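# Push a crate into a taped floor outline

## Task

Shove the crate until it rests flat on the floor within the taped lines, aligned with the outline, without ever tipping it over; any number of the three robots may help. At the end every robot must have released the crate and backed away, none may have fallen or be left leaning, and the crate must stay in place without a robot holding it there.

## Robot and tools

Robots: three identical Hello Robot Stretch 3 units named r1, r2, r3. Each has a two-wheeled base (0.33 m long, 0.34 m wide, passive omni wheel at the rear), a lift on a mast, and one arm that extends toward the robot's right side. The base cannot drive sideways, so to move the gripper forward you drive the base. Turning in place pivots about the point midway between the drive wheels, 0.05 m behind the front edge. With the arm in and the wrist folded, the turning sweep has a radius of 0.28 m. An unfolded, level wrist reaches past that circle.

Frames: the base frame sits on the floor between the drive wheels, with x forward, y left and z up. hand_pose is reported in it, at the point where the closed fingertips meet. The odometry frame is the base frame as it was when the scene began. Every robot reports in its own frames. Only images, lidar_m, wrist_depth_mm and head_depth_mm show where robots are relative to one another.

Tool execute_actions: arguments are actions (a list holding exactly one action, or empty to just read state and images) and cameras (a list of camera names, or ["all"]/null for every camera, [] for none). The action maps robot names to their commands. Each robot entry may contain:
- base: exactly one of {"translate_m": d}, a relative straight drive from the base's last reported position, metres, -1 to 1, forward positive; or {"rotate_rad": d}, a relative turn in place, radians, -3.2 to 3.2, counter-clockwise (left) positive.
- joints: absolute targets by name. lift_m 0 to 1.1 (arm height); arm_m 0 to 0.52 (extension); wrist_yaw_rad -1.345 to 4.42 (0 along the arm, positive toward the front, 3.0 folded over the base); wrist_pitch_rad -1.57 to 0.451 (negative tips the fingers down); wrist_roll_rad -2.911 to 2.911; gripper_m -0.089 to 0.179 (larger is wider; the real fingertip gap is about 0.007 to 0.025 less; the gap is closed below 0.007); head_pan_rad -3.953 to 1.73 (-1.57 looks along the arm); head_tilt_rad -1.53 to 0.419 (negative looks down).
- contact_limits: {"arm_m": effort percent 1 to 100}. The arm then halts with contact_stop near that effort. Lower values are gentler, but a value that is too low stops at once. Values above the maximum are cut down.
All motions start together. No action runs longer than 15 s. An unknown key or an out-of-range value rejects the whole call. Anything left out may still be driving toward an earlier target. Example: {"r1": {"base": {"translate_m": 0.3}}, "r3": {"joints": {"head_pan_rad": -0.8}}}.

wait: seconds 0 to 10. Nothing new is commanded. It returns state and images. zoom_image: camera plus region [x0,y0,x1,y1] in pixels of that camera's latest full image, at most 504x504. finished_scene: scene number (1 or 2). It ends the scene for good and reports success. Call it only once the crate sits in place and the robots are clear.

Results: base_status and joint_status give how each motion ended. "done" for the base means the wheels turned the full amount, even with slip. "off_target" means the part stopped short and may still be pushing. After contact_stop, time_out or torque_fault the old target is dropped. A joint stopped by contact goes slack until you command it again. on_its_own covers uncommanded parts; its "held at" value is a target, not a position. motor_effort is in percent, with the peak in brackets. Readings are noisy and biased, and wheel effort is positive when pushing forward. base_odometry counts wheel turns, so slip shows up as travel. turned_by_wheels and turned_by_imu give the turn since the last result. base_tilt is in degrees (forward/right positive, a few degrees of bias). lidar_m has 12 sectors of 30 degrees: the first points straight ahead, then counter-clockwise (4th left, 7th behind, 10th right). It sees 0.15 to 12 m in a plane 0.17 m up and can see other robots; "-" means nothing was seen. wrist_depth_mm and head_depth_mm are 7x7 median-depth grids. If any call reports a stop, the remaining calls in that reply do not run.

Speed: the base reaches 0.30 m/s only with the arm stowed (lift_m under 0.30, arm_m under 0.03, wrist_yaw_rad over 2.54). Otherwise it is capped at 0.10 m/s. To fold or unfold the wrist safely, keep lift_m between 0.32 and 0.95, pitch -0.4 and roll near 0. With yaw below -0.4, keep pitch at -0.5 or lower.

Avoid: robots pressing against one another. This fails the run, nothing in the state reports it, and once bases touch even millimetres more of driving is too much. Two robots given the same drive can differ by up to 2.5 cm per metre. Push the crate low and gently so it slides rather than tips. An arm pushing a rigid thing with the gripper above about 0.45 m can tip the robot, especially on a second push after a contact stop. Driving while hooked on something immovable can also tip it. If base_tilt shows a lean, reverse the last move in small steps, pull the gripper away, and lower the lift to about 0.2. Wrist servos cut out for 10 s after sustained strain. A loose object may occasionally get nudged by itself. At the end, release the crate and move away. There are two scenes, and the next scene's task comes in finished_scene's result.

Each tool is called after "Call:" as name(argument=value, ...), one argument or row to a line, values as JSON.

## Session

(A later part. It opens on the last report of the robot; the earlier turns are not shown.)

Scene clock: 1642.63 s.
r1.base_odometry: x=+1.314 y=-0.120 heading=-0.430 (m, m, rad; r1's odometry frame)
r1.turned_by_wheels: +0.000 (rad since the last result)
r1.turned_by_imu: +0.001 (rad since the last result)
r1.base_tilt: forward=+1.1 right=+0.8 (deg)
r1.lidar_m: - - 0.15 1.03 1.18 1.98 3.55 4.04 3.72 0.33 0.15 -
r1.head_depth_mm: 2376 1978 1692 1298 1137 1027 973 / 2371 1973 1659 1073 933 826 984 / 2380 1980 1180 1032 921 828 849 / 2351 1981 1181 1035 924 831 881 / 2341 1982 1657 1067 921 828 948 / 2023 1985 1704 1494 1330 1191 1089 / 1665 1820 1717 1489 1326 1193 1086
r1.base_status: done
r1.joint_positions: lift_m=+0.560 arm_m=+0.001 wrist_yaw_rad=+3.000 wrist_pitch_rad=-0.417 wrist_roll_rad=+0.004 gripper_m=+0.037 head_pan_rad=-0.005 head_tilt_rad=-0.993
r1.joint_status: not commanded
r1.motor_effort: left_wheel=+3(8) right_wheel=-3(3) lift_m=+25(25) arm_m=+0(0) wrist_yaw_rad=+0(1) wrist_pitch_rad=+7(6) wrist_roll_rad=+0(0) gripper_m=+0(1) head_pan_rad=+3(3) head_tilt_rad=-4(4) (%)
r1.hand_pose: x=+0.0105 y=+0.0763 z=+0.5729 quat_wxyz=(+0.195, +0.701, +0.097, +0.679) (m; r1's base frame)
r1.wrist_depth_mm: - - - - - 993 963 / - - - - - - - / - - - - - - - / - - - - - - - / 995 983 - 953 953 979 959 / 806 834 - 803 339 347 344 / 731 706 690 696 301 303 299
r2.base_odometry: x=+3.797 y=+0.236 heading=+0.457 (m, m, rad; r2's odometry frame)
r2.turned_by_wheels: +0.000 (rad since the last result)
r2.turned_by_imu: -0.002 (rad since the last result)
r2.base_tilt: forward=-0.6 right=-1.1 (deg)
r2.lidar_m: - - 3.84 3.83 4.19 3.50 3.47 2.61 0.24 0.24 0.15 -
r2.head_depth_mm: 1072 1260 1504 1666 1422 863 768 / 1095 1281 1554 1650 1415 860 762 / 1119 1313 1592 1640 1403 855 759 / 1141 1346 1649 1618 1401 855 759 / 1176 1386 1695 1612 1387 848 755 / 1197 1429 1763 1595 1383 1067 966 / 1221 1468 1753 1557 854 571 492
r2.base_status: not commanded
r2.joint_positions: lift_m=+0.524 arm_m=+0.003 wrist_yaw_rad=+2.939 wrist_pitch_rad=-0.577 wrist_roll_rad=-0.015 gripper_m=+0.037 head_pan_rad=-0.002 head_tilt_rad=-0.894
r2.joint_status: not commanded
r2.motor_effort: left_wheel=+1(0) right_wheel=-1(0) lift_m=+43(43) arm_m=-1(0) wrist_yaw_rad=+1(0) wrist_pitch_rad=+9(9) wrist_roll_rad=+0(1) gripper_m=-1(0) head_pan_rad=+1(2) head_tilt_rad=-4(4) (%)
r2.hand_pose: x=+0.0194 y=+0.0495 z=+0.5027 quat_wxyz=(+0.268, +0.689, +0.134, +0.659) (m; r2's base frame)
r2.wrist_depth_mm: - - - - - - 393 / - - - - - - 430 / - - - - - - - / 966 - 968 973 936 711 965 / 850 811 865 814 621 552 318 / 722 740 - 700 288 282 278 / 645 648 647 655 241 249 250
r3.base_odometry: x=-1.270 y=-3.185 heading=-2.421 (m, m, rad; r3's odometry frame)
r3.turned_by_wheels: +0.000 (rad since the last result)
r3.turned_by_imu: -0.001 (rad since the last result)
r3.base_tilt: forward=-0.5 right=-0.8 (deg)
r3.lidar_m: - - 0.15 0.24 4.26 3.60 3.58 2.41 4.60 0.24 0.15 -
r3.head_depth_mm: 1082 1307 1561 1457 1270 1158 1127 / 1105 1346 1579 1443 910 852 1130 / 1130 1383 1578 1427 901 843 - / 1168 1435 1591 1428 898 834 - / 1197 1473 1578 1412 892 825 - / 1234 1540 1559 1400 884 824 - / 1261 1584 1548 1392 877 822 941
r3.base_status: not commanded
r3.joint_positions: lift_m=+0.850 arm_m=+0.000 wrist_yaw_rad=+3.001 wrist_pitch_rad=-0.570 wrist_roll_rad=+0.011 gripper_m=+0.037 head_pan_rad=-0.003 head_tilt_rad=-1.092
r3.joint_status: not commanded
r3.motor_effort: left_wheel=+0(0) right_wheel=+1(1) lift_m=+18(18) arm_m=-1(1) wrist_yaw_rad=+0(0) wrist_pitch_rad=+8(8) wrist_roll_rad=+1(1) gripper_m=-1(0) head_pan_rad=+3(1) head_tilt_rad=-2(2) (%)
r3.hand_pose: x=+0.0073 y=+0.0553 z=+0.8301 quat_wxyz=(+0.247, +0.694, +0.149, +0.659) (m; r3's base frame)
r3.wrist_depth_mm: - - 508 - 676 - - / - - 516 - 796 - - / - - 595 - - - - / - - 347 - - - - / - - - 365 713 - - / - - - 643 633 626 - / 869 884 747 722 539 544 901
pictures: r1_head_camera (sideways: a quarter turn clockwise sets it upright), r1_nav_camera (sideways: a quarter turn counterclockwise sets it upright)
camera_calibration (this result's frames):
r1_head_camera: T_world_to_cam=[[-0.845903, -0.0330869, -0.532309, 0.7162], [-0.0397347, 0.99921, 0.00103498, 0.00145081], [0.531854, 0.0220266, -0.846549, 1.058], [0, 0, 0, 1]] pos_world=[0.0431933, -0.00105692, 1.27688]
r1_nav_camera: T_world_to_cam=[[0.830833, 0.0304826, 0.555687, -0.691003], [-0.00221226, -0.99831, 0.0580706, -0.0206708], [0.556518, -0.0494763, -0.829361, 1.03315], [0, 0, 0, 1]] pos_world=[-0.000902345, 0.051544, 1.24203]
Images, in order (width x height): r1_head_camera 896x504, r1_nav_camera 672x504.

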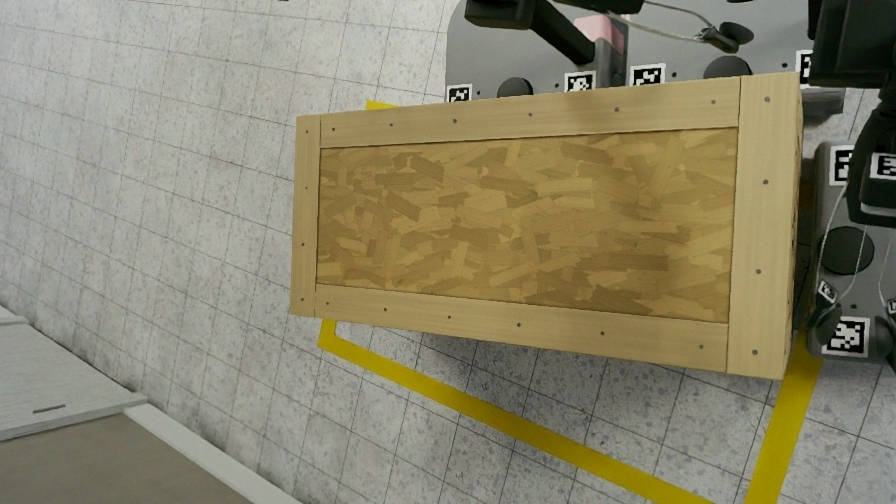

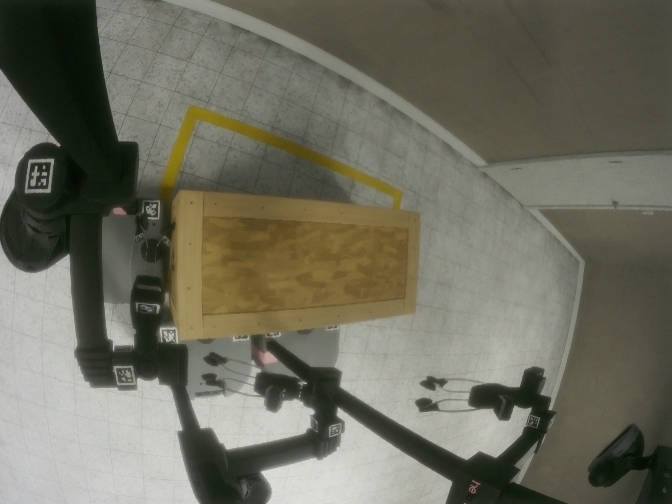

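Call:
execute_actions(
  actions=[
    {"r1":{"base":{"translate_m":-0.3},"joints":{"lift_m":0.85}}},
  ],
  cameras=[],
)

Call:
execute_actions(
  actions=[
    {"r1":{"base":{"rotate_rad":0.4}}},
  ],
  cameras=[],
)

Call:
execute_actions(
  actions=[
    {"r1":{"base":{"translate_m":0.25}}},
  ],
  cameras=[],
)

Call:
execute_actions(
  actions=[
    {"r1":{"base":{"rotate_rad":-0.4}}},
  ],
  cameras=[],
)

Call:
execute_actions(
  actions=[
    {"r1":{"base":{"translate_m":0.07}}},
  ],
  cameras=["r1_nav_camera","r1_head_camera"],
)

Scene clock: 1672.10 s.
r1.base_odometry: x=+1.042 y=+0.005 heading=-0.430 (m, m, rad; r1's odometry frame)
r1.turned_by_wheels: +0.000 (rad since the last result)
r1.turned_by_imu: -0.002 (rad since the last result)
r1.base_tilt: forward=+1.1 right=+0.9 (deg)
r1.lidar_m: 0.37 0.38 1.11 1.10 1.25 2.10 3.27 3.72 3.62 3.64 0.46 0.38
r1.head_depth_mm: 2361 1985 836 1254 1161 1174 1086 / 2396 1992 1429 1072 1114 1173 1095 / 2382 1962 1177 1036 967 1189 1116 / 2398 1991 1179 1035 976 1198 1121 / 2390 1981 1604 1050 1074 1198 1124 / 2164 1992 1717 1499 1328 1192 1067 / 1782 1871 1701 1488 1325 1199 1091
r1.base_status: done
r1.joint_positions: lift_m=+0.850 arm_m=+0.001 wrist_yaw_rad=+3.000 wrist_pitch_rad=-0.417 wrist_roll_rad=+0.004 gripper_m=+0.037 head_pan_rad=-0.005 head_tilt_rad=-0.993
r1.joint_status: all done
r1.motor_effort: left_wheel=+3(4) right_wheel=-3(9) lift_m=+24(24) arm_m=+0(0) wrist_yaw_rad=+1(0) wrist_pitch_rad=+6(7) wrist_roll_rad=+0(0) gripper_m=+0(0) head_pan_rad=+3(3) head_tilt_rad=-4(4) (%)
r1.hand_pose: x=+0.0105 y=+0.0763 z=+0.8629 quat_wxyz=(+0.195, +0.701, +0.097, +0.679) (m; r1's base frame)
r1.wrist_depth_mm: - - - - - - - / - - - - - - - / - - - - - - - / - - - - - - - / - - - - - - - / - - - - - - - / - - - - 991 974 595
r2.base_odometry: x=+3.797 y=+0.236 heading=+0.457 (m, m, rad; r2's odometry frame)
r2.turned_by_wheels: +0.000 (rad since the last result)
r2.turned_by_imu: -0.002 (rad since the last result)
r2.base_tilt: forward=-0.7 right=-0.9 (deg)
r2.lidar_m: - - 3.84 3.82 4.19 3.49 3.49 2.61 0.24 0.24 0.15 -
r2.head_depth_mm: 1072 1252 1492 1661 1427 864 769 / 1095 1284 1558 1654 1415 862 766 / 1117 1320 1599 1637 1403 856 763 / 1149 1351 1651 1626 1399 852 759 / 1167 1386 1705 1599 1384 847 754 / 1201 1421 1757 1604 1382 1216 1071 / 1230 1469 1752 1587 1378 1208 1081
r2.base_status: not commanded
r2.joint_positions: lift_m=+0.524 arm_m=+0.003 wrist_yaw_rad=+2.939 wrist_pitch_rad=-0.577 wrist_roll_rad=-0.015 gripper_m=+0.037 head_pan_rad=-0.002 head_tilt_rad=-0.894
r2.joint_status: not commanded
r2.motor_effort: left_wheel=+0(1) right_wheel=-1(0) lift_m=+43(43) arm_m=-1(1) wrist_yaw_rad=+0(0) wrist_pitch_rad=+9(9) wrist_roll_rad=+0(0) gripper_m=+0(0) head_pan_rad=+1(1) head_tilt_rad=-4(4) (%)
r2.hand_pose: x=+0.0194 y=+0.0495 z=+0.5027 quat_wxyz=(+0.268, +0.689, +0.134, +0.659) (m; r2's base frame)
r2.wrist_depth_mm: - - - - - - - / - - - - - - - / - - - 925 892 - - / 969 - 987 767 766 983 966 / 842 823 879 780 818 845 321 / 738 744 - 730 286 279 280 / 646 650 640 639 243 251 251
r3.base_odometry: x=-1.270 y=-3.185 heading=-2.421 (m, m, rad; r3's odometry frame)
r3.turned_by_wheels: +0.000 (rad since the last result)
r3.turned_by_imu: -0.001 (rad since the last result)
r3.base_tilt: forward=-0.6 right=-0.9 (deg)
r3.lidar_m: - - 0.15 0.24 4.23 3.59 3.59 2.41 4.57 0.24 0.15 -
r3.head_depth_mm: 1076 1310 1562 1467 1275 1159 1129 / 1109 1348 1579 1452 905 852 1137 / 1139 1398 1583 1435 903 845 - / 1160 1424 1597 1433 895 832 - / 1193 1483 1588 1413 891 824 - / 1231 1539 1583 1409 886 826 - / 1272 1582 1560 1397 879 822 944
r3.base_status: not commanded
r3.joint_positions: lift_m=+0.850 arm_m=+0.000 wrist_yaw_rad=+3.001 wrist_pitch_rad=-0.570 wrist_roll_rad=+0.011 gripper_m=+0.037 head_pan_rad=-0.003 head_tilt_rad=-1.092
r3.joint_status: not commanded
r3.motor_effort: left_wheel=+0(0) right_wheel=+1(0) lift_m=+18(18) arm_m=-1(1) wrist_yaw_rad=-1(1) wrist_pitch_rad=+8(8) wrist_roll_rad=+1(1) gripper_m=+0(1) head_pan_rad=+1(2) head_tilt_rad=-2(2) (%)
r3.hand_pose: x=+0.0073 y=+0.0553 z=+0.8301 quat_wxyz=(+0.247, +0.694, +0.149, +0.659) (m; r3's base frame)
r3.wrist_depth_mm: - - 508 - - - - / - - 518 - - - - / - - 594 - - - - / - - 345 - - - - / - - - 366 713 - - / - - - 636 629 629 - / 884 884 732 716 548 552 920
pictures: none
No camera images: the call's "cameras" was empty. Leave "cameras" out to get every camera's image.

Scene clock: 1673.90 s.
r1.base_odometry: x=+1.042 y=+0.005 heading=-0.030 (m, m, rad; r1's odometry frame)
r1.turned_by_wheels: +0.400 (rad since the last result)
r1.turned_by_imu: +0.403 (rad since the last result)
r1.base_tilt: forward=+1.2 right=+0.9 (deg)
r1.lidar_m: 0.38 1.12 1.10 1.18 1.76 3.27 3.52 3.70 3.63 3.15 0.40 0.37
r1.head_depth_mm: 2377 1993 1174 1033 919 1057 1086 / 2230 1978 1179 1034 937 1167 1096 / 1952 1969 1711 1032 969 1196 1115 / 1684 1880 1707 1488 1287 1188 1124 / 1467 1726 1697 1499 1327 1193 1120 / 1302 1503 1659 1497 1324 1197 1070 / 1171 1333 1540 1497 1325 1206 1084
r1.base_status: done
r1.joint_positions: lift_m=+0.850 arm_m=+0.001 wrist_yaw_rad=+3.000 wrist_pitch_rad=-0.417 wrist_roll_rad=+0.004 gripper_m=+0.037 head_pan_rad=-0.005 head_tilt_rad=-0.993
r1.joint_status: not commanded
r1.motor_effort: left_wheel=-2(8) right_wheel=+2(5) lift_m=+24(24) arm_m=+0(0) wrist_yaw_rad=+2(0) wrist_pitch_rad=+7(7) wrist_roll_rad=+0(0) gripper_m=-1(1) head_pan_rad=+3(3) head_tilt_rad=-4(4) (%)
r1.hand_pose: x=+0.0105 y=+0.0763 z=+0.8629 quat_wxyz=(+0.195, +0.701, +0.097, +0.679) (m; r1's base frame)
r1.wrist_depth_mm: - - - - - 948 863 / - - - - - 990 923 / - - - - - - - / - - - - - - - / - - - - - - - / - - - - - - - / - - 966 - - - -
r2.base_odometry: x=+3.797 y=+0.236 heading=+0.457 (m, m, rad; r2's odometry frame)
r2.turned_by_wheels: +0.000 (rad since the last result)
r2.turned_by_imu: -0.001 (rad since the last result)
r2.base_tilt: forward=-0.6 right=-1.2 (deg)
r2.lidar_m: - - 3.84 3.82 4.16 3.51 3.49 2.61 0.24 0.24 0.15 -
r2.head_depth_mm: 1072 1252 1493 1662 1422 865 768 / 1099 1283 1550 1650 1408 858 767 / 1118 1318 1586 1632 1403 856 760 / 1146 1345 1640 1616 1395 855 757 / 1171 1383 1697 1609 1391 846 755 / 1199 1431 1771 1604 1375 1216 1070 / 1235 1469 1764 1595 1381 1209 1077
r2.base_status: not commanded
r2.joint_positions: lift_m=+0.524 arm_m=+0.003 wrist_yaw_rad=+2.939 wrist_pitch_rad=-0.577 wrist_roll_rad=-0.015 gripper_m=+0.037 head_pan_rad=-0.002 head_tilt_rad=-0.894
r2.joint_status: not commanded
r2.motor_effort: left_wheel=+0(1) right_wheel=-1(0) lift_m=+43(43) arm_m=-1(1) wrist_yaw_rad=+0(1) wrist_pitch_rad=+9(9) wrist_roll_rad=+0(1) gripper_m=+0(1) head_pan_rad=+1(1) head_tilt_rad=-4(4) (%)
r2.hand_pose: x=+0.0194 y=+0.0495 z=+0.5027 quat_wxyz=(+0.268, +0.689, +0.134, +0.659) (m; r2's base frame)
r2.wrist_depth_mm: - - - - - - - / - - - - - - - / - - - 905 882 - - / 966 - 995 752 810 976 984 / 852 790 872 782 839 854 322 / 736 720 - 733 286 279 281 / 658 642 643 637 243 252 251
r3.base_odometry: x=-1.270 y=-3.185 heading=-2.421 (m, m, rad; r3's odometry frame)
r3.turned_by_wheels: +0.000 (rad since the last result)
r3.turned_by_imu: +0.000 (rad since the last result)
r3.base_tilt: forward=-0.5 right=-0.7 (deg)
r3.lidar_m: - - 0.15 0.24 4.26 3.60 3.58 2.41 4.59 0.24 0.15 -
r3.head_depth_mm: 1082 1310 1566 1463 1273 1159 1135 / 1108 1344 1567 1457 909 851 1136 / 1136 1381 1594 1440 902 846 - / 1169 1438 1591 1427 902 834 - / 1203 1489 1582 1416 892 826 - / 1227 1532 1573 1410 888 825 - / 1264 1586 1560 1399 880 825 944
r3.base_status: not commanded
r3.joint_positions: lift_m=+0.850 arm_m=+0.000 wrist_yaw_rad=+3.001 wrist_pitch_rad=-0.570 wrist_roll_rad=+0.011 gripper_m=+0.037 head_pan_rad=-0.003 head_tilt_rad=-1.092
r3.joint_status: not commanded
r3.motor_effort: left_wheel=-1(0) right_wheel=+1(1) lift_m=+19(18) arm_m=-1(1) wrist_yaw_rad=+0(0) wrist_pitch_rad=+8(8) wrist_roll_rad=+1(1) gripper_m=+0(0) head_pan_rad=+1(2) head_tilt_rad=-2(2) (%)
r3.hand_pose: x=+0.0073 y=+0.0553 z=+0.8301 quat_wxyz=(+0.247, +0.694, +0.149, +0.659) (m; r3's base frame)
r3.wrist_depth_mm: - - 513 - - - - / - - 518 - - - - / - - 597 - - - - / - - 345 - - - - / - - - 363 699 - - / - - - 635 635 632 - / 864 876 746 724 544 548 921
pictures: none
No camera images: the call's "cameras" was empty. Leave "cameras" out to get every camera's image.

Scene clock: 1677.70 s.
r1.base_odometry: x=+1.292 y=-0.002 heading=-0.030 (m, m, rad; r1's odometry frame)
r1.turned_by_wheels: +0.000 (rad since the last result)
r1.turned_by_imu: +0.000 (rad since the last result)
r1.base_tilt: forward=+1.2 right=+0.8 (deg)
r1.lidar_m: 0.15 0.97 0.96 1.03 1.52 3.47 3.77 3.86 3.77 0.23 0.15 0.15
r1.head_depth_mm: 2267 1967 1183 1035 920 830 788 / 1994 1980 1700 1030 923 831 1056 / 1687 1922 1696 1487 930 840 1106 / 1446 1740 1706 1493 1322 1152 1118 / 1263 1491 1676 1485 1331 1185 1125 / 1118 1296 1534 1487 1325 1198 1070 / 1013 1156 1329 1468 1328 1192 1085
r1.base_status: done
r1.joint_positions: lift_m=+0.850 arm_m=+0.001 wrist_yaw_rad=+3.000 wrist_pitch_rad=-0.417 wrist_roll_rad=+0.004 gripper_m=+0.037 head_pan_rad=-0.005 head_tilt_rad=-0.993
r1.joint_status: not commanded
r1.motor_effort: left_wheel=-2(7) right_wheel=+2(6) lift_m=+25(25) arm_m=+0(0) wrist_yaw_rad=+2(0) wrist_pitch_rad=+7(7) wrist_roll_rad=+0(0) gripper_m=+0(0) head_pan_rad=+3(4) head_tilt_rad=-5(4) (%)
r1.hand_pose: x=+0.0105 y=+0.0763 z=+0.8629 quat_wxyz=(+0.195, +0.701, +0.097, +0.679) (m; r1's base frame)
r1.wrist_depth_mm: - - - - 913 830 739 / - - - - 987 920 787 / - - - - - 976 866 / - - - - - - 935 / - - - - - - - / - - - - - - - / - - 994 970 - - 997
r2.base_odometry: x=+3.797 y=+0.236 heading=+0.457 (m, m, rad; r2's odometry frame)
r2.turned_by_wheels: +0.000 (rad since the last result)
r2.turned_by_imu: -0.001 (rad since the last result)
r2.base_tilt: forward=-0.7 right=-1.1 (deg)
r2.lidar_m: - - 3.83 3.82 4.17 3.50 3.48 2.61 0.24 0.24 0.15 -
r2.head_depth_mm: 1073 1244 1500 1650 1426 864 769 / 1093 1288 1547 1645 1414 860 765 / 1118 1316 1599 1636 1407 855 761 / 1150 1351 1652 1621 1397 850 760 / 1169 1390 1707 1614 1394 845 755 / 1193 1432 1742 1610 1385 1065 1051 / 1223 1466 1759 1595 1372 1058 1036
r2.base_status: not commanded
r2.joint_positions: lift_m=+0.524 arm_m=+0.003 wrist_yaw_rad=+2.939 wrist_pitch_rad=-0.577 wrist_roll_rad=-0.015 gripper_m=+0.037 head_pan_rad=-0.002 head_tilt_rad=-0.894
r2.joint_status: not commanded
r2.motor_effort: left_wheel=+0(1) right_wheel=+0(0) lift_m=+43(43) arm_m=-1(0) wrist_yaw_rad=+1(0) wrist_pitch_rad=+9(9) wrist_roll_rad=+0(0) gripper_m=+0(1) head_pan_rad=+1(0) head_tilt_rad=-4(4) (%)
r2.hand_pose: x=+0.0194 y=+0.0495 z=+0.5027 quat_wxyz=(+0.268, +0.689, +0.134, +0.659) (m; r2's base frame)
r2.wrist_depth_mm: - - - - - - - / - - - - - - - / - - - - - - - / 975 - 963 974 737 714 993 / 847 805 879 825 620 607 319 / 736 747 - 725 287 280 281 / 644 646 644 654 243 251 249
r3.base_odometry: x=-1.270 y=-3.185 heading=-2.421 (m, m, rad; r3's odometry frame)
r3.turned_by_wheels: +0.000 (rad since the last result)
r3.turned_by_imu: -0.001 (rad since the last result)
r3.base_tilt: forward=-0.6 right=-0.9 (deg)
r3.lidar_m: - - 0.15 0.24 4.26 3.60 3.59 2.41 4.59 0.24 0.15 -
r3.head_depth_mm: 1083 1302 1572 1472 1267 1157 1133 / 1108 1349 1582 1446 908 848 1136 / 1140 1389 1586 1445 904 847 - / 1166 1435 1593 1422 898 839 - / 1201 1480 1583 1419 889 825 - / 1235 1531 1571 1406 881 826 - / 1263 1581 1561 1395 879 823 941
r3.base_status: not commanded
r3.joint_positions: lift_m=+0.850 arm_m=+0.000 wrist_yaw_rad=+3.001 wrist_pitch_rad=-0.570 wrist_roll_rad=+0.011 gripper_m=+0.037 head_pan_rad=-0.003 head_tilt_rad=-1.092
r3.joint_status: not commanded
r3.motor_effort: left_wheel=+0(0) right_wheel=+1(1) lift_m=+18(18) arm_m=-1(1) wrist_yaw_rad=-1(0) wrist_pitch_rad=+8(8) wrist_roll_rad=+1(1) gripper_m=-1(0) head_pan_rad=+2(2) head_tilt_rad=-2(2) (%)
r3.hand_pose: x=+0.0073 y=+0.0553 z=+0.8301 quat_wxyz=(+0.247, +0.694, +0.149, +0.659) (m; r3's base frame)
r3.wrist_depth_mm: - - 512 - - - - / - - 517 - - - - / - - 593 - - - - / - - 345 - - - - / - - - 363 709 - - / - - - 634 629 643 - / 877 896 742 713 538 550 917
pictures: none
No camera images: the call's "cameras" was empty. Leave "cameras" out to get every camera's image.

Scene clock: 1679.63 s.
r1.base_odometry: x=+1.292 y=-0.002 heading=-0.430 (m, m, rad; r1's odometry frame)
r1.turned_by_wheels: -0.400 (rad since the last result)
r1.turned_by_imu: -0.404 (rad since the last result)
r1.base_tilt: forward=+1.2 right=+0.8 (deg)
r1.lidar_m: - 0.15 0.96 0.96 1.08 1.82 3.47 3.95 3.78 0.44 0.20 0.15
r1.head_depth_mm: 2369 1990 1704 1258 943 841 1063 / 2365 1983 1176 1032 920 846 1095 / 2367 1977 1185 1031 920 853 1119 / 2382 1993 1210 1033 917 853 1121 / 2246 1999 1710 1491 1331 1181 1125 / 1889 1926 1695 1487 1333 1195 1073 / 1545 1662 1678 1490 1326 1192 1093
r1.base_status: done
r1.joint_positions: lift_m=+0.850 arm_m=+0.001 wrist_yaw_rad=+3.000 wrist_pitch_rad=-0.417 wrist_roll_rad=+0.004 gripper_m=+0.037 head_pan_rad=-0.005 head_tilt_rad=-0.993
r1.joint_status: not commanded
r1.motor_effort: left_wheel=+3(9) right_wheel=-2(5) lift_m=+25(25) arm_m=+0(0) wrist_yaw_rad=+1(1) wrist_pitch_rad=+6(7) wrist_roll_rad=+0(0) gripper_m=-1(1) head_pan_rad=+3(3) head_tilt_rad=-4(4) (%)
r1.hand_pose: x=+0.0105 y=+0.0763 z=+0.8629 quat_wxyz=(+0.195, +0.701, +0.097, +0.679) (m; r1's base frame)
r1.wrist_depth_mm: - - 946 932 930 898 917 / - - - - - - 990 / - - - - - - - / - - - - - - - / - - - - - - - / - - - - - - - / - - - - - - -
r2.base_odometry: x=+3.797 y=+0.236 heading=+0.457 (m, m, rad; r2's odometry frame)
r2.turned_by_wheels: +0.000 (rad since the last result)
r2.turned_by_imu: -0.001 (rad since the last result)
r2.base_tilt: forward=-0.7 right=-1.2 (deg)
r2.lidar_m: - - 3.83 3.83 4.16 3.49 3.48 2.61 0.24 0.24 0.15 -
r2.head_depth_mm: 1072 1248 1495 1666 1431 862 766 / 1104 1285 1547 1646 1411 864 767 / 1122 1312 1601 1629 1405 856 761 / 1140 1354 1650 1627 1400 852 758 / 1166 1396 1697 1615 1387 846 752 / 1204 1423 1768 1596 1383 1118 1064 / 1224 1466 1756 1590 1154 1058 1065
r2.base_status: not commanded
r2.joint_positions: lift_m=+0.524 arm_m=+0.003 wrist_yaw_rad=+2.939 wrist_pitch_rad=-0.577 wrist_roll_rad=-0.015 gripper_m=+0.037 head_pan_rad=-0.002 head_tilt_rad=-0.894
r2.joint_status: not commanded
r2.motor_effort: left_wheel=+1(0) right_wheel=+0(0) lift_m=+43(43) arm_m=-1(1) wrist_yaw_rad=+0(0) wrist_pitch_rad=+9(9) wrist_roll_rad=+0(1) gripper_m=+0(0) head_pan_rad=+1(2) head_tilt_rad=-4(4) (%)
r2.hand_pose: x=+0.0194 y=+0.0495 z=+0.5027 quat_wxyz=(+0.268, +0.689, +0.134, +0.659) (m; r2's base frame)
r2.wrist_depth_mm: - - - - - - - / - - - - - - - / - - - - - - - / 969 - 976 979 720 698 994 / 818 813 857 838 634 605 321 / 743 733 - 733 289 280 279 / 655 660 651 647 243 249 251
r3.base_odometry: x=-1.270 y=-3.185 heading=-2.421 (m, m, rad; r3's odometry frame)
r3.turned_by_wheels: +0.000 (rad since the last result)
r3.turned_by_imu: +0.000 (rad since the last result)
r3.base_tilt: forward=-0.6 right=-0.9 (deg)
r3.lidar_m: - - 0.15 0.24 4.25 3.57 3.59 2.41 4.59 0.24 0.15 -
r3.head_depth_mm: 1083 1310 1558 1451 1273 1152 1130 / 1110 1348 1566 1448 906 853 1135 / 1140 1384 1576 1436 906 840 - / 1166 1428 1605 1428 895 835 - / 1195 1471 1586 1419 892 827 - / 1229 1533 1571 1400 885 828 - / 1262 1589 1556 1391 877 824 942
r3.base_status: not commanded
r3.joint_positions: lift_m=+0.850 arm_m=+0.000 wrist_yaw_rad=+3.001 wrist_pitch_rad=-0.570 wrist_roll_rad=+0.011 gripper_m=+0.037 head_pan_rad=-0.003 head_tilt_rad=-1.092
r3.joint_status: not commanded
r3.motor_effort: left_wheel=+0(0) right_wheel=+1(1) lift_m=+19(18) arm_m=-1(1) wrist_yaw_rad=-1(0) wrist_pitch_rad=+8(8) wrist_roll_rad=+1(1) gripper_m=+0(1) head_pan_rad=+2(2) head_tilt_rad=-3(2) (%)
r3.hand_pose: x=+0.0073 y=+0.0553 z=+0.8301 quat_wxyz=(+0.247, +0.694, +0.149, +0.659) (m; r3's base frame)
r3.wrist_depth_mm: - - 515 - - - - / - - 522 - - - - / - - 600 - - - - / - - 345 - - - - / - - - 365 713 - - / - - - 642 632 637 - / 869 889 742 721 540 542 917
pictures: none
No camera images: the call's "cameras" was empty. Leave "cameras" out to get every camera's image.

Scene clock: 1682.10 s.
r1.base_odometry: x=+1.355 y=-0.031 heading=-0.430 (m, m, rad; r1's odometry frame)
r1.turned_by_wheels: +0.000 (rad since the last result)
r1.turned_by_imu: +0.000 (rad since the last result)
r1.base_tilt: forward=+1.2 right=+0.8 (deg)
r1.lidar_m: - - 0.95 0.94 1.07 1.79 3.52 4.03 3.80 0.27 0.15 -
r1.head_depth_mm: 2393 1985 1704 1258 947 828 990 / 2368 1978 1182 1038 921 828 1071 / 2389 1994 1182 1033 919 826 863 / 2372 1979 1197 1034 917 827 879 / 2259 1980 1713 1482 1327 1176 1118 / 1852 1906 1712 1490 1328 1191 1070 / 1516 1645 1682 1498 1332 1193 1081
r1.base_status: done
r1.joint_positions: lift_m=+0.850 arm_m=+0.001 wrist_yaw_rad=+3.000 wrist_pitch_rad=-0.417 wrist_roll_rad=+0.004 gripper_m=+0.037 head_pan_rad=-0.005 head_tilt_rad=-0.993
r1.joint_status: not commanded
r1.motor_effort: left_wheel=+3(9) right_wheel=-2(5) lift_m=+25(25) arm_m=+0(0) wrist_yaw_rad=+0(1) wrist_pitch_rad=+7(7) wrist_roll_rad=+0(0) gripper_m=-1(1) head_pan_rad=+3(3) head_tilt_rad=-4(4) (%)
r1.hand_pose: x=+0.0105 y=+0.0763 z=+0.8629 quat_wxyz=(+0.195, +0.701, +0.097, +0.679) (m; r1's base frame)
r1.wrist_depth_mm: - - 938 918 917 877 889 / - - - - 1000 985 964 / - - - - - - - / - - - - - - - / - - - - - - - / - - - - - - - / - - 987 - - - 983
r2.base_odometry: x=+3.797 y=+0.236 heading=+0.457 (m, m, rad; r2's odometry frame)
r2.turned_by_wheels: +0.000 (rad since the last result)
r2.turned_by_imu: -0.001 (rad since the last result)
r2.base_tilt: forward=-0.6 right=-1.1 (deg)
r2.lidar_m: - - 3.84 3.83 4.18 3.48 3.49 2.62 0.24 0.24 0.15 -
r2.head_depth_mm: 1073 1257 1512 1650 1430 865 766 / 1101 1280 1550 1650 1417 862 766 / 1118 1313 1603 1638 1400 857 764 / 1146 1354 1636 1619 1407 850 757 / 1177 1386 1690 1605 1390 845 756 / 1192 1420 1738 1606 1288 1070 1056 / 1221 1467 1755 831 1178 1059 1067
r2.base_status: not commanded
r2.joint_positions: lift_m=+0.524 arm_m=+0.003 wrist_yaw_rad=+2.939 wrist_pitch_rad=-0.577 wrist_roll_rad=-0.015 gripper_m=+0.037 head_pan_rad=-0.002 head_tilt_rad=-0.894
r2.joint_status: not commanded
r2.motor_effort: left_wheel=+1(0) right_wheel=+0(0) lift_m=+43(43) arm_m=-1(1) wrist_yaw_rad=+0(1) wrist_pitch_rad=+9(9) wrist_roll_rad=-1(0) gripper_m=+1(0) head_pan_rad=+1(1) head_tilt_rad=-5(4) (%)
r2.hand_pose: x=+0.0194 y=+0.0495 z=+0.5027 quat_wxyz=(+0.268, +0.689, +0.134, +0.659) (m; r2's base frame)
r2.wrist_depth_mm: - - - - - - - / - - - - - - - / - - - - - - - / 981 - 993 987 979 760 897 / 836 835 860 837 650 630 319 / 739 736 - 735 286 281 280 / 646 644 641 650 243 249 252
r3.base_odometry: x=-1.270 y=-3.185 heading=-2.421 (m, m, rad; r3's odometry frame)
r3.turned_by_wheels: +0.000 (rad since the last result)
r3.turned_by_imu: +0.000 (rad since the last result)
r3.base_tilt: forward=-0.6 right=-0.8 (deg)
r3.lidar_m: - - 0.15 0.24 4.25 3.59 3.58 2.41 4.59 0.24 0.15 -
r3.head_depth_mm: 1082 1307 1574 1467 1274 1159 1132 / 1113 1347 1564 1449 911 849 1134 / 1140 1390 1596 1434 904 842 - / 1165 1437 1589 1428 899 834 - / 1196 1476 1570 1425 893 825 - / 1238 1534 1578 1404 887 826 - / 1262 1586 1560 1390 878 821 939
r3.base_status: not commanded
r3.joint_positions: lift_m=+0.850 arm_m=+0.000 wrist_yaw_rad=+3.001 wrist_pitch_rad=-0.570 wrist_roll_rad=+0.011 gripper_m=+0.037 head_pan_rad=-0.003 head_tilt_rad=-1.092
r3.joint_status: not commanded
r3.motor_effort: left_wheel=+0(0) right_wheel=+1(1) lift_m=+18(18) arm_m=-1(1) wrist_yaw_rad=+0(0) wrist_pitch_rad=+8(8) wrist_roll_rad=+1(1) gripper_m=+0(0) head_pan_rad=+1(1) head_tilt_rad=-2(2) (%)
r3.hand_pose: x=+0.0073 y=+0.0553 z=+0.8301 quat_wxyz=(+0.247, +0.694, +0.149, +0.659) (m; r3's base frame)
r3.wrist_depth_mm: - - 507 - - - - / - - 524 - - - - / - - 592 - - - - / - - 346 - - - - / - - - 362 712 - - / - - - 631 636 630 - / 869 905 749 707 544 543 919
pictures: r1_head_camera (sideways: a quarter turn clockwise sets it upright), r1_nav_camera (sideways: a quarter turn counterclockwise sets it upright)
camera_calibration (this result's frames):
r1_head_camera: T_world_to_cam=[[-0.845903, -0.0330868, -0.532309, 0.7162], [-0.0397346, 0.99921, 0.00103498, 0.0014508], [0.531854, 0.0220266, -0.846549, 1.058], [0, 0, 0, 1]] pos_world=[0.0431933, -0.00105693, 1.27688]
r1_nav_camera: T_world_to_cam=[[0.830833, 0.0304825, 0.555687, -0.691003], [-0.00221232, -0.99831, 0.0580706, -0.0206708], [0.556518, -0.0494763, -0.829361, 1.03315], [0, 0, 0, 1]] pos_world=[-0.000902349, 0.051544, 1.24203]
Images, in order (width x height): r1_head_camera 896x504, r1_nav_camera 672x504.

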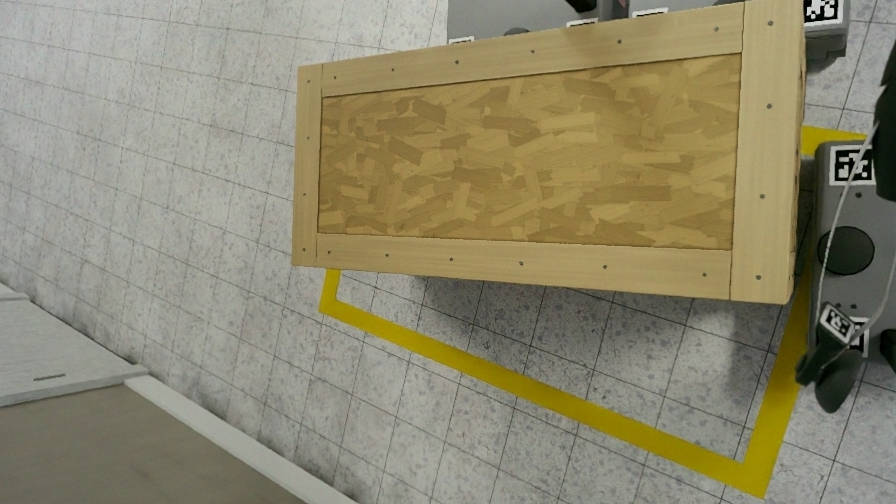

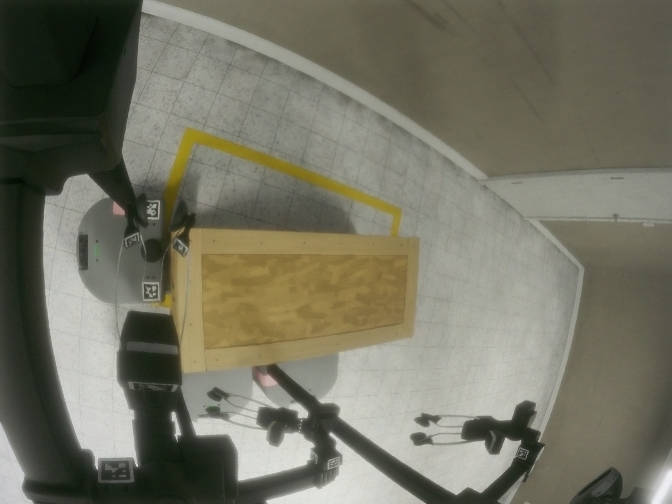

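Call:
execute_actions(
  actions=[],
  cameras=["r1_head_camera","r1_nav_camera","r3_head_camera","r3_nav_camera"],
)

Scene clock: 1709.00 s.
r1.base_odometry: x=+1.355 y=-0.031 heading=-0.430 (m, m, rad; r1's odometry frame)
r1.turned_by_wheels: +0.000 (rad since the last result)
r1.turned_by_imu: +0.000 (rad since the last result)
r1.base_tilt: forward=+1.2 right=+0.8 (deg)
r1.lidar_m: - - 0.94 0.94 1.07 1.79 3.54 4.02 3.81 0.27 0.15 -
r1.head_depth_mm: 2367 1982 1710 1256 945 827 994 / 2379 1983 1181 1035 921 827 1067 / 2388 1985 1183 1036 924 828 861 / 2380 1963 1206 1038 918 825 882 / 2254 1989 1707 1491 1330 1178 1113 / 1867 1903 1704 1492 1327 1195 1075 / 1514 1646 1668 1488 1325 1188 1089
r1.base_status: done
r1.joint_positions: lift_m=+0.850 arm_m=+0.001 wrist_yaw_rad=+3.000 wrist_pitch_rad=-0.417 wrist_roll_rad=+0.004 gripper_m=+0.037 head_pan_rad=-0.005 head_tilt_rad=-0.993
r1.joint_status: not commanded
r1.motor_effort: left_wheel=+3(9) right_wheel=-2(5) lift_m=+25(25) arm_m=+0(0) wrist_yaw_rad=+1(1) wrist_pitch_rad=+6(7) wrist_roll_rad=+0(0) gripper_m=+0(1) head_pan_rad=+3(3) head_tilt_rad=-4(4) (%)
r1.hand_pose: x=+0.0105 y=+0.0763 z=+0.8629 quat_wxyz=(+0.195, +0.701, +0.097, +0.679) (m; r1's base frame)
r1.wrist_depth_mm: 953 - 916 950 877 887 887 / - - - 989 978 974 957 / - - - - - - - / - - - - - - - / - - - - - - - / - - - - - - - / - - - - 997 988 991
r2.base_odometry: x=+3.797 y=+0.236 heading=+0.457 (m, m, rad; r2's odometry frame)
r2.turned_by_wheels: +0.000 (rad since the last result)
r2.turned_by_imu: -0.001 (rad since the last result)
r2.base_tilt: forward=-0.7 right=-1.3 (deg)
r2.lidar_m: - - 3.84 3.82 4.17 3.50 3.49 2.61 0.24 0.24 0.15 -
r2.head_depth_mm: 1076 1248 1498 1650 1419 865 766 / 1096 1287 1549 1650 1422 861 765 / 1122 1314 1599 1625 1413 859 761 / 1147 1349 1641 1618 1393 849 759 / 1175 1377 1691 1612 1394 843 755 / 1206 1423 1754 1588 1292 1067 1053 / 1225 1462 1754 828 1184 1057 1067
r2.base_status: not commanded
r2.joint_positions: lift_m=+0.524 arm_m=+0.003 wrist_yaw_rad=+2.939 wrist_pitch_rad=-0.577 wrist_roll_rad=-0.015 gripper_m=+0.037 head_pan_rad=-0.002 head_tilt_rad=-0.894
r2.joint_status: not commanded
r2.motor_effort: left_wheel=+0(0) right_wheel=-1(0) lift_m=+43(43) arm_m=-1(1) wrist_yaw_rad=+0(1) wrist_pitch_rad=+9(9) wrist_roll_rad=+0(0) gripper_m=+0(0) head_pan_rad=+1(1) head_tilt_rad=-4(4) (%)
r2.hand_pose: x=+0.0194 y=+0.0495 z=+0.5027 quat_wxyz=(+0.268, +0.689, +0.134, +0.659) (m; r2's base frame)
r2.wrist_depth_mm: - - - - - - - / - - - - - - - / - - - - - - - / 996 - 988 - 976 778 921 / 829 798 865 823 640 634 320 / 736 728 - 716 288 281 277 / 650 652 653 644 244 251 251
r3.base_odometry: x=-1.270 y=-3.185 heading=-2.421 (m, m, rad; r3's odometry frame)
r3.turned_by_wheels: +0.000 (rad since the last result)
r3.turned_by_imu: +0.000 (rad since the last result)
r3.base_tilt: forward=-0.7 right=-0.8 (deg)
r3.lidar_m: - - 0.15 0.24 4.25 3.59 3.58 2.41 4.58 0.24 0.15 -
r3.head_depth_mm: 1081 1294 1573 1461 1275 1158 1130 / 1107 1339 1582 1450 910 852 1135 / 1133 1394 1600 1429 899 845 - / 1171 1427 1596 1429 896 835 - / 1198 1480 1586 1421 888 828 - / 1232 1533 1581 1404 882 828 - / 1264 1592 1563 1399 879 824 941
r3.base_status: not commanded
r3.joint_positions: lift_m=+0.850 arm_m=+0.000 wrist_yaw_rad=+3.001 wrist_pitch_rad=-0.570 wrist_roll_rad=+0.011 gripper_m=+0.037 head_pan_rad=-0.003 head_tilt_rad=-1.092
r3.joint_status: not commanded
r3.motor_effort: left_wheel=+0(0) right_wheel=+1(1) lift_m=+18(18) arm_m=-1(1) wrist_yaw_rad=+0(0) wrist_pitch_rad=+8(8) wrist_roll_rad=+1(1) gripper_m=+0(0) head_pan_rad=+2(1) head_tilt_rad=-2(2) (%)
r3.hand_pose: x=+0.0073 y=+0.0553 z=+0.8301 quat_wxyz=(+0.247, +0.694, +0.149, +0.659) (m; r3's base frame)
r3.wrist_depth_mm: - - 509 - - - - / - - 523 - - - - / - - 591 - - - - / - - 343 - - - - / - - - 366 721 - - / - - - 648 622 628 - / 877 878 752 728 546 552 919
pictures: r1_head_camera (sideways: a quarter turn clockwise sets it upright), r1_nav_camera (sideways: a quarter turn counterclockwise sets it upright), r3_head_camera (sideways: a quarter turn clockwise sets it upright), r3_nav_camera (sideways: a quarter turn counterclockwise sets it upright)
camera_calibration (this result's frames):
r1_head_camera: T_world_to_cam=[[-0.845903, -0.0330871, -0.532309, 0.7162], [-0.0397349, 0.99921, 0.00103498, 0.0014508], [0.531854, 0.0220268, -0.846549, 1.058], [0, 0, 0, 1]] pos_world=[0.0431933, -0.00105692, 1.27688]
r1_nav_camera: T_world_to_cam=[[0.830833, 0.0304828, 0.555687, -0.691003], [-0.002212, -0.99831, 0.0580706, -0.0206708], [0.556518, -0.0494762, -0.829361, 1.03315], [0, 0, 0, 1]] pos_world=[-0.000902366, 0.051544, 1.24203]
r3_head_camera: T_world_to_cam=[[-0.88844, -0.0386506, -0.457363, 0.613494], [-0.0119375, 0.998057, -0.0611543, 0.0756555], [0.458838, -0.0488721, -0.887175, 1.11089], [0, 0, 0, 1]] pos_world=[0.0362355, 0.00249512, 1.27077]
r3_nav_camera: T_world_to_cam=[[0.881758, -0.0101331, 0.471593, -0.571642], [0.020188, -0.998043, -0.0591913, 0.121375], [0.47127, 0.0617129, -0.879827, 1.09812], [0, 0, 0, 1]] pos_world=[-0.0159127, 0.0475763, 1.24292]
Images, in order (width x height): r1_head_camera 896x504, r1_nav_camera 672x504, r3_head_camera 896x504, r3_nav_camera 672x504.

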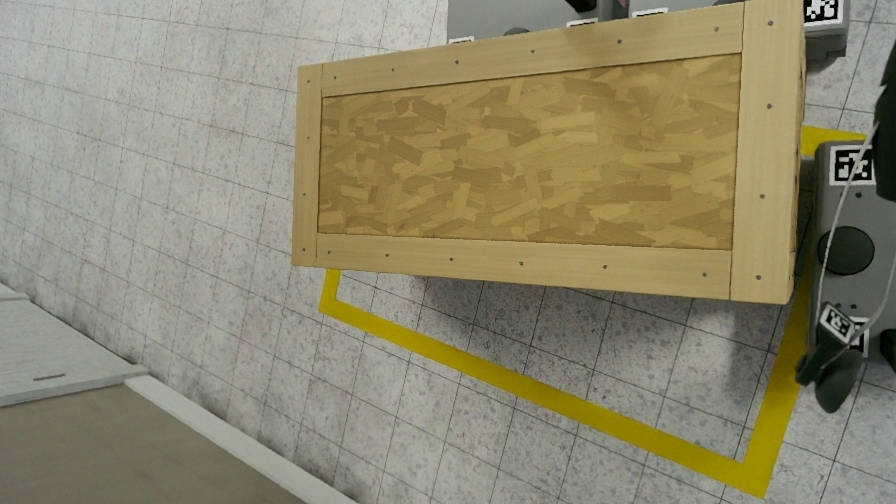

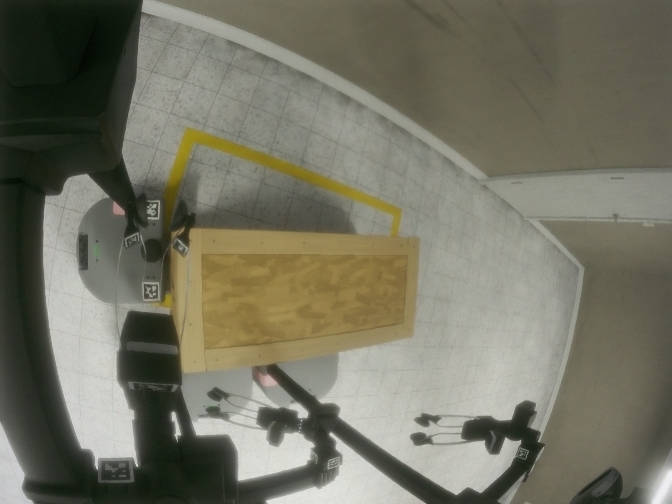

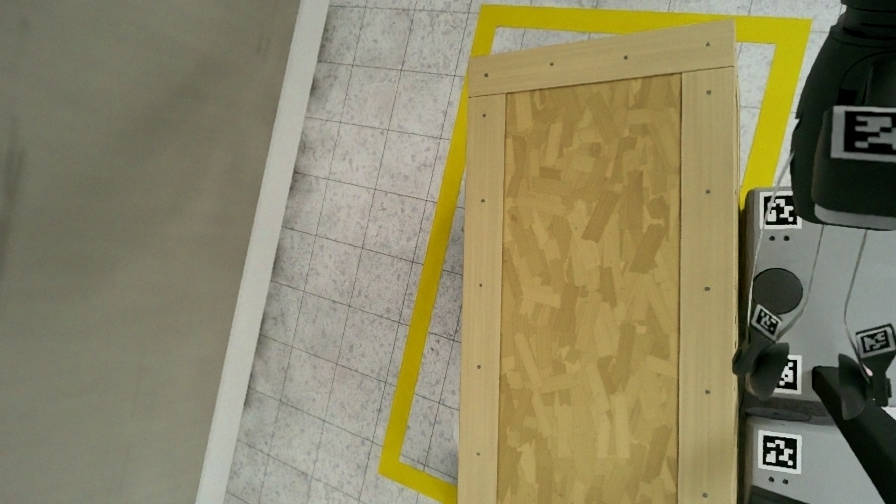

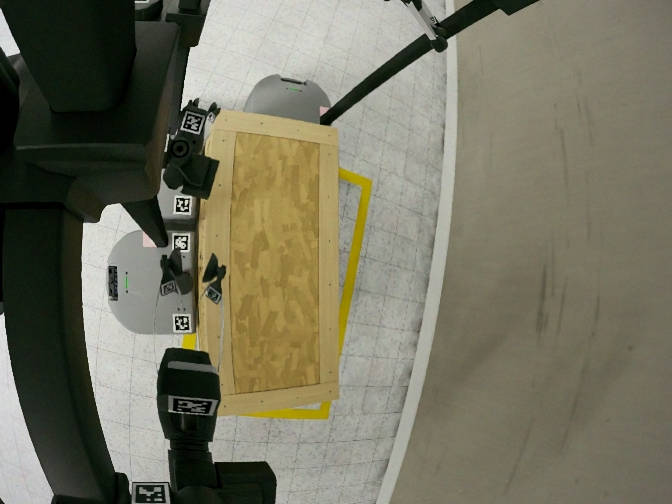

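Call:
execute_actions(
  actions=[
    {"r1":{"base":{"translate_m":0.12}},"r2":{"base":{"translate_m":0.14}},"r3":{"base":{"translate_m":0.12}}},
  ],
  cameras=["r1_head_camera","r1_nav_camera","r3_head_camera","r3_nav_camera"],
)

Scene clock: 1717.27 s.
r1.base_odometry: x=+1.464 y=-0.081 heading=-0.429 (m, m, rad; r1's odometry frame)
r1.turned_by_wheels: +0.001 (rad since the last result)
r1.turned_by_imu: -0.054 (rad since the last result)
r1.base_tilt: forward=+1.2 right=+0.9 (deg)
r1.lidar_m: - - 0.91 0.91 1.00 1.60 3.57 3.96 3.85 0.19 0.15 -
r1.head_depth_mm: 2385 1990 1706 1280 965 839 934 / 2360 1961 1180 1032 919 828 783 / 2397 1988 1179 1032 921 827 775 / 2379 1997 1206 1033 921 829 778 / 2330 1983 1698 1495 1325 1180 1113 / 1965 1957 1703 1493 1327 1193 1074 / 1587 1707 1677 1499 1327 1194 1087
r1.base_status: translate_m off_target (by the wheels' count: +0.1197 of +0.1200)
r1.joint_positions: lift_m=+0.850 arm_m=+0.001 wrist_yaw_rad=+2.999 wrist_pitch_rad=-0.417 wrist_roll_rad=+0.004 gripper_m=+0.037 head_pan_rad=-0.005 head_tilt_rad=-0.993
r1.joint_status: not commanded
r1.on_its_own: left_wheel is at rest, and its effort (+66) is outside its rest range (-18 to +18); right_wheel is at rest, and its effort (+32) is outside its rest range (-18 to +18)
r1.motor_effort: left_wheel=+66(75) right_wheel=+32(47) lift_m=+23(24) arm_m=+0(0) wrist_yaw_rad=+1(2) wrist_pitch_rad=+7(7) wrist_roll_rad=+0(0) gripper_m=+0(1) head_pan_rad=+3(3) head_tilt_rad=-4(4) (%)
r1.hand_pose: x=+0.0106 y=+0.0762 z=+0.8629 quat_wxyz=(+0.196, +0.702, +0.097, +0.678) (m; r1's base frame)
r1.wrist_depth_mm: 899 - 891 891 877 899 892 / - - - 995 950 965 969 / - - - - - - - / - - - - - - - / - - - - - - - / - - - - - - - / - - 987 986 - - 983
r2.base_odometry: x=+3.922 y=+0.298 heading=+0.458 (m, m, rad; r2's odometry frame)
r2.turned_by_wheels: +0.001 (rad since the last result)
r2.turned_by_imu: -0.045 (rad since the last result)
r2.base_tilt: forward=-0.7 right=-1.1 (deg)
r2.lidar_m: - - 3.85 3.83 4.21 3.54 3.53 2.64 0.24 0.21 0.15 -
r2.head_depth_mm: 1046 1225 1466 1655 1419 865 768 / 1060 1246 1505 1649 1419 861 766 / 1080 1272 1546 1637 1416 857 762 / 1100 1304 1590 1627 1401 852 762 / 1119 1324 1628 1621 1379 845 754 / 1146 1362 1649 1569 1164 1061 1039 / 1158 1382 1616 663 1161 1058 1051
r2.base_status: translate_m off_target (by the wheels' count: +0.1397 of +0.1400)
r2.joint_positions: lift_m=+0.524 arm_m=+0.003 wrist_yaw_rad=+2.939 wrist_pitch_rad=-0.577 wrist_roll_rad=-0.015 gripper_m=+0.037 head_pan_rad=-0.002 head_tilt_rad=-0.894
r2.joint_status: not commanded
r2.on_its_own: left_wheel is at rest, and its effort (+45) is outside its rest range (-18 to +18); right_wheel is at rest, and its effort (+25) is outside its rest range (-18 to +18)
r2.motor_effort: left_wheel=+45(52) right_wheel=+25(58) lift_m=+43(43) arm_m=-1(1) wrist_yaw_rad=+1(1) wrist_pitch_rad=+9(9) wrist_roll_rad=+0(0) gripper_m=+0(1) head_pan_rad=+1(1) head_tilt_rad=-4(4) (%)
r2.hand_pose: x=+0.0194 y=+0.0495 z=+0.5027 quat_wxyz=(+0.268, +0.689, +0.134, +0.659) (m; r2's base frame)
r2.wrist_depth_mm: - - - - - - - / - - - - - - - / - - - - - - - / 974 - 967 957 961 965 577 / 834 818 860 828 626 607 319 / 726 735 - 736 288 277 281 / 649 657 652 361 243 251 252
r3.base_odometry: x=-1.360 y=-3.264 heading=-2.421 (m, m, rad; r3's odometry frame)
r3.turned_by_wheels: +0.000 (rad since the last result)
r3.turned_by_imu: -0.044 (rad since the last result)
r3.base_tilt: forward=-0.7 right=-0.8 (deg)
r3.lidar_m: - - 0.15 0.21 4.43 3.63 3.61 2.42 4.63 0.21 0.15 -
r3.head_depth_mm: 1071 1298 1570 1462 1270 856 1135 / 1092 1325 1566 1443 909 837 1137 / 1110 1362 1571 1435 905 833 - / 1133 1388 1587 1426 897 822 - / 1165 1440 1586 1420 888 821 - / 1185 1472 1572 1413 885 818 - / 1215 1519 1562 1411 882 815 943
r3.base_status: translate_m off_target (by the wheels' count: +0.1196 of +0.1200)
r3.joint_positions: lift_m=+0.850 arm_m=+0.000 wrist_yaw_rad=+3.001 wrist_pitch_rad=-0.570 wrist_roll_rad=+0.011 gripper_m=+0.037 head_pan_rad=-0.003 head_tilt_rad=-1.092
r3.joint_status: not commanded
r3.on_its_own: left_wheel is at rest, and its effort (+39) is outside its rest range (-18 to +18); right_wheel is at rest, and its effort (+32) is outside its rest range (-18 to +18)
r3.motor_effort: left_wheel=+39(53) right_wheel=+32(58) lift_m=+18(20) arm_m=-1(1) wrist_yaw_rad=+0(3) wrist_pitch_rad=+8(9) wrist_roll_rad=+1(1) gripper_m=+0(1) head_pan_rad=+1(0) head_tilt_rad=-2(2) (%)
r3.hand_pose: x=+0.0073 y=+0.0553 z=+0.8301 quat_wxyz=(+0.247, +0.694, +0.149, +0.659) (m; r3's base frame)
r3.wrist_depth_mm: - - 509 - - - - / - - 514 - - - - / - - 590 - - - - / - - 343 - 939 - - / - - - 360 707 - - / - - - 630 632 634 - / 855 891 735 620 540 550 905
pictures: r1_head_camera (sideways: a quarter turn clockwise sets it upright), r1_nav_camera (sideways: a quarter turn counterclockwise sets it upright), r3_head_camera (sideways: a quarter turn clockwise sets it upright), r3_nav_camera (sideways: a quarter turn counterclockwise sets it upright)
camera_calibration (this result's frames):
r1_head_camera: T_world_to_cam=[[-0.845966, -0.0331256, -0.532207, 0.716068], [-0.0397807, 0.999208, 0.00104043, 0.001444], [0.531751, 0.0220517, -0.846613, 1.05808], [0, 0, 0, 1]] pos_world=[0.0431903, -0.0010552, 1.27688]
r1_nav_camera: T_world_to_cam=[[0.830898, 0.0305206, 0.555587, -0.690873], [-0.00215915, -0.99831, 0.0580702, -0.0206706], [0.55642, -0.0494501, -0.829428, 1.03323], [0, 0, 0, 1]] pos_world=[-0.00091194, 0.0515437, 1.24203]
r3_head_camera: T_world_to_cam=[[-0.888555, -0.0386503, -0.457139, 0.613203], [-0.0119531, 0.998057, -0.0611505, 0.0756506], [0.458615, -0.0488713, -0.88729, 1.11104], [0, 0, 0, 1]] pos_world=[0.0362276, 0.00249515, 1.27076]
r3_nav_camera: T_world_to_cam=[[0.881877, -0.0101334, 0.471371, -0.571353], [0.0201732, -0.998042, -0.0591972, 0.121382], [0.471048, 0.0617137, -0.879946, 1.09828], [0, 0, 0, 1]] pos_world=[-0.0159276, 0.0475763, 1.24293]
Images, in order (width x height): r1_head_camera 896x504, r1_nav_camera 672x504, r3_head_camera 896x504, r3_nav_camera 672x504.

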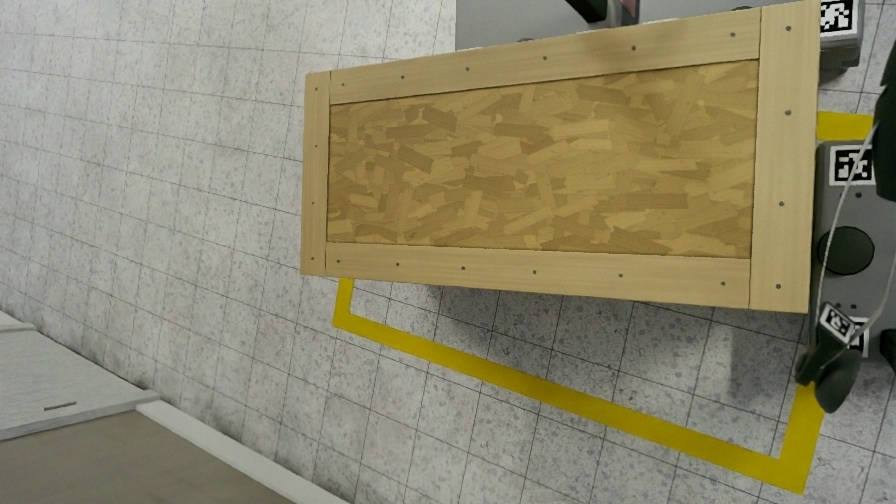

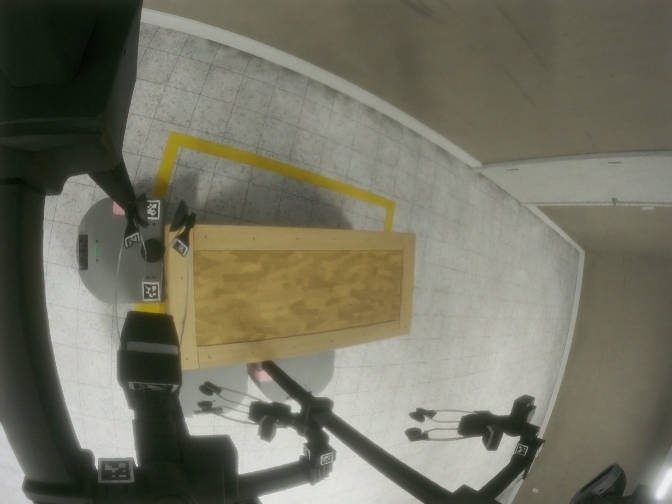

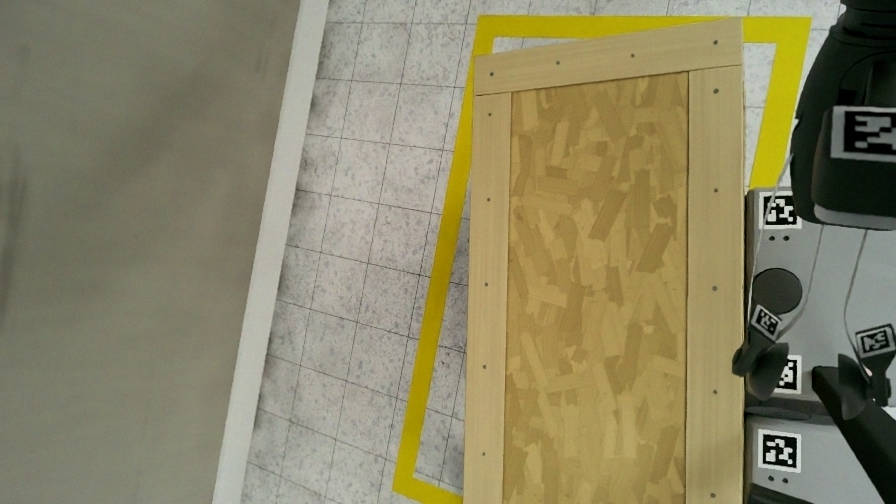

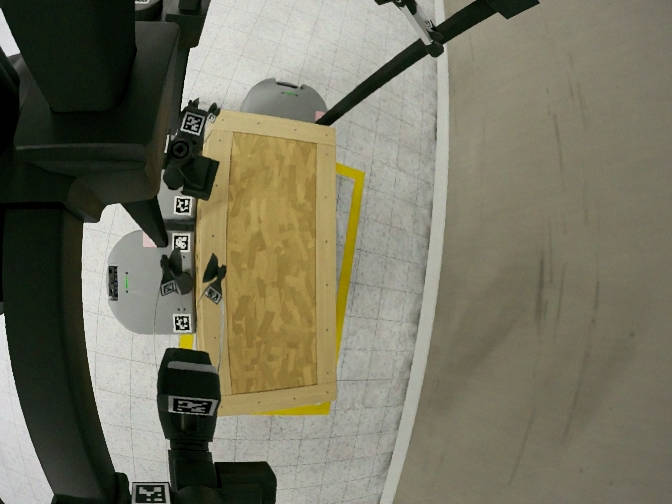

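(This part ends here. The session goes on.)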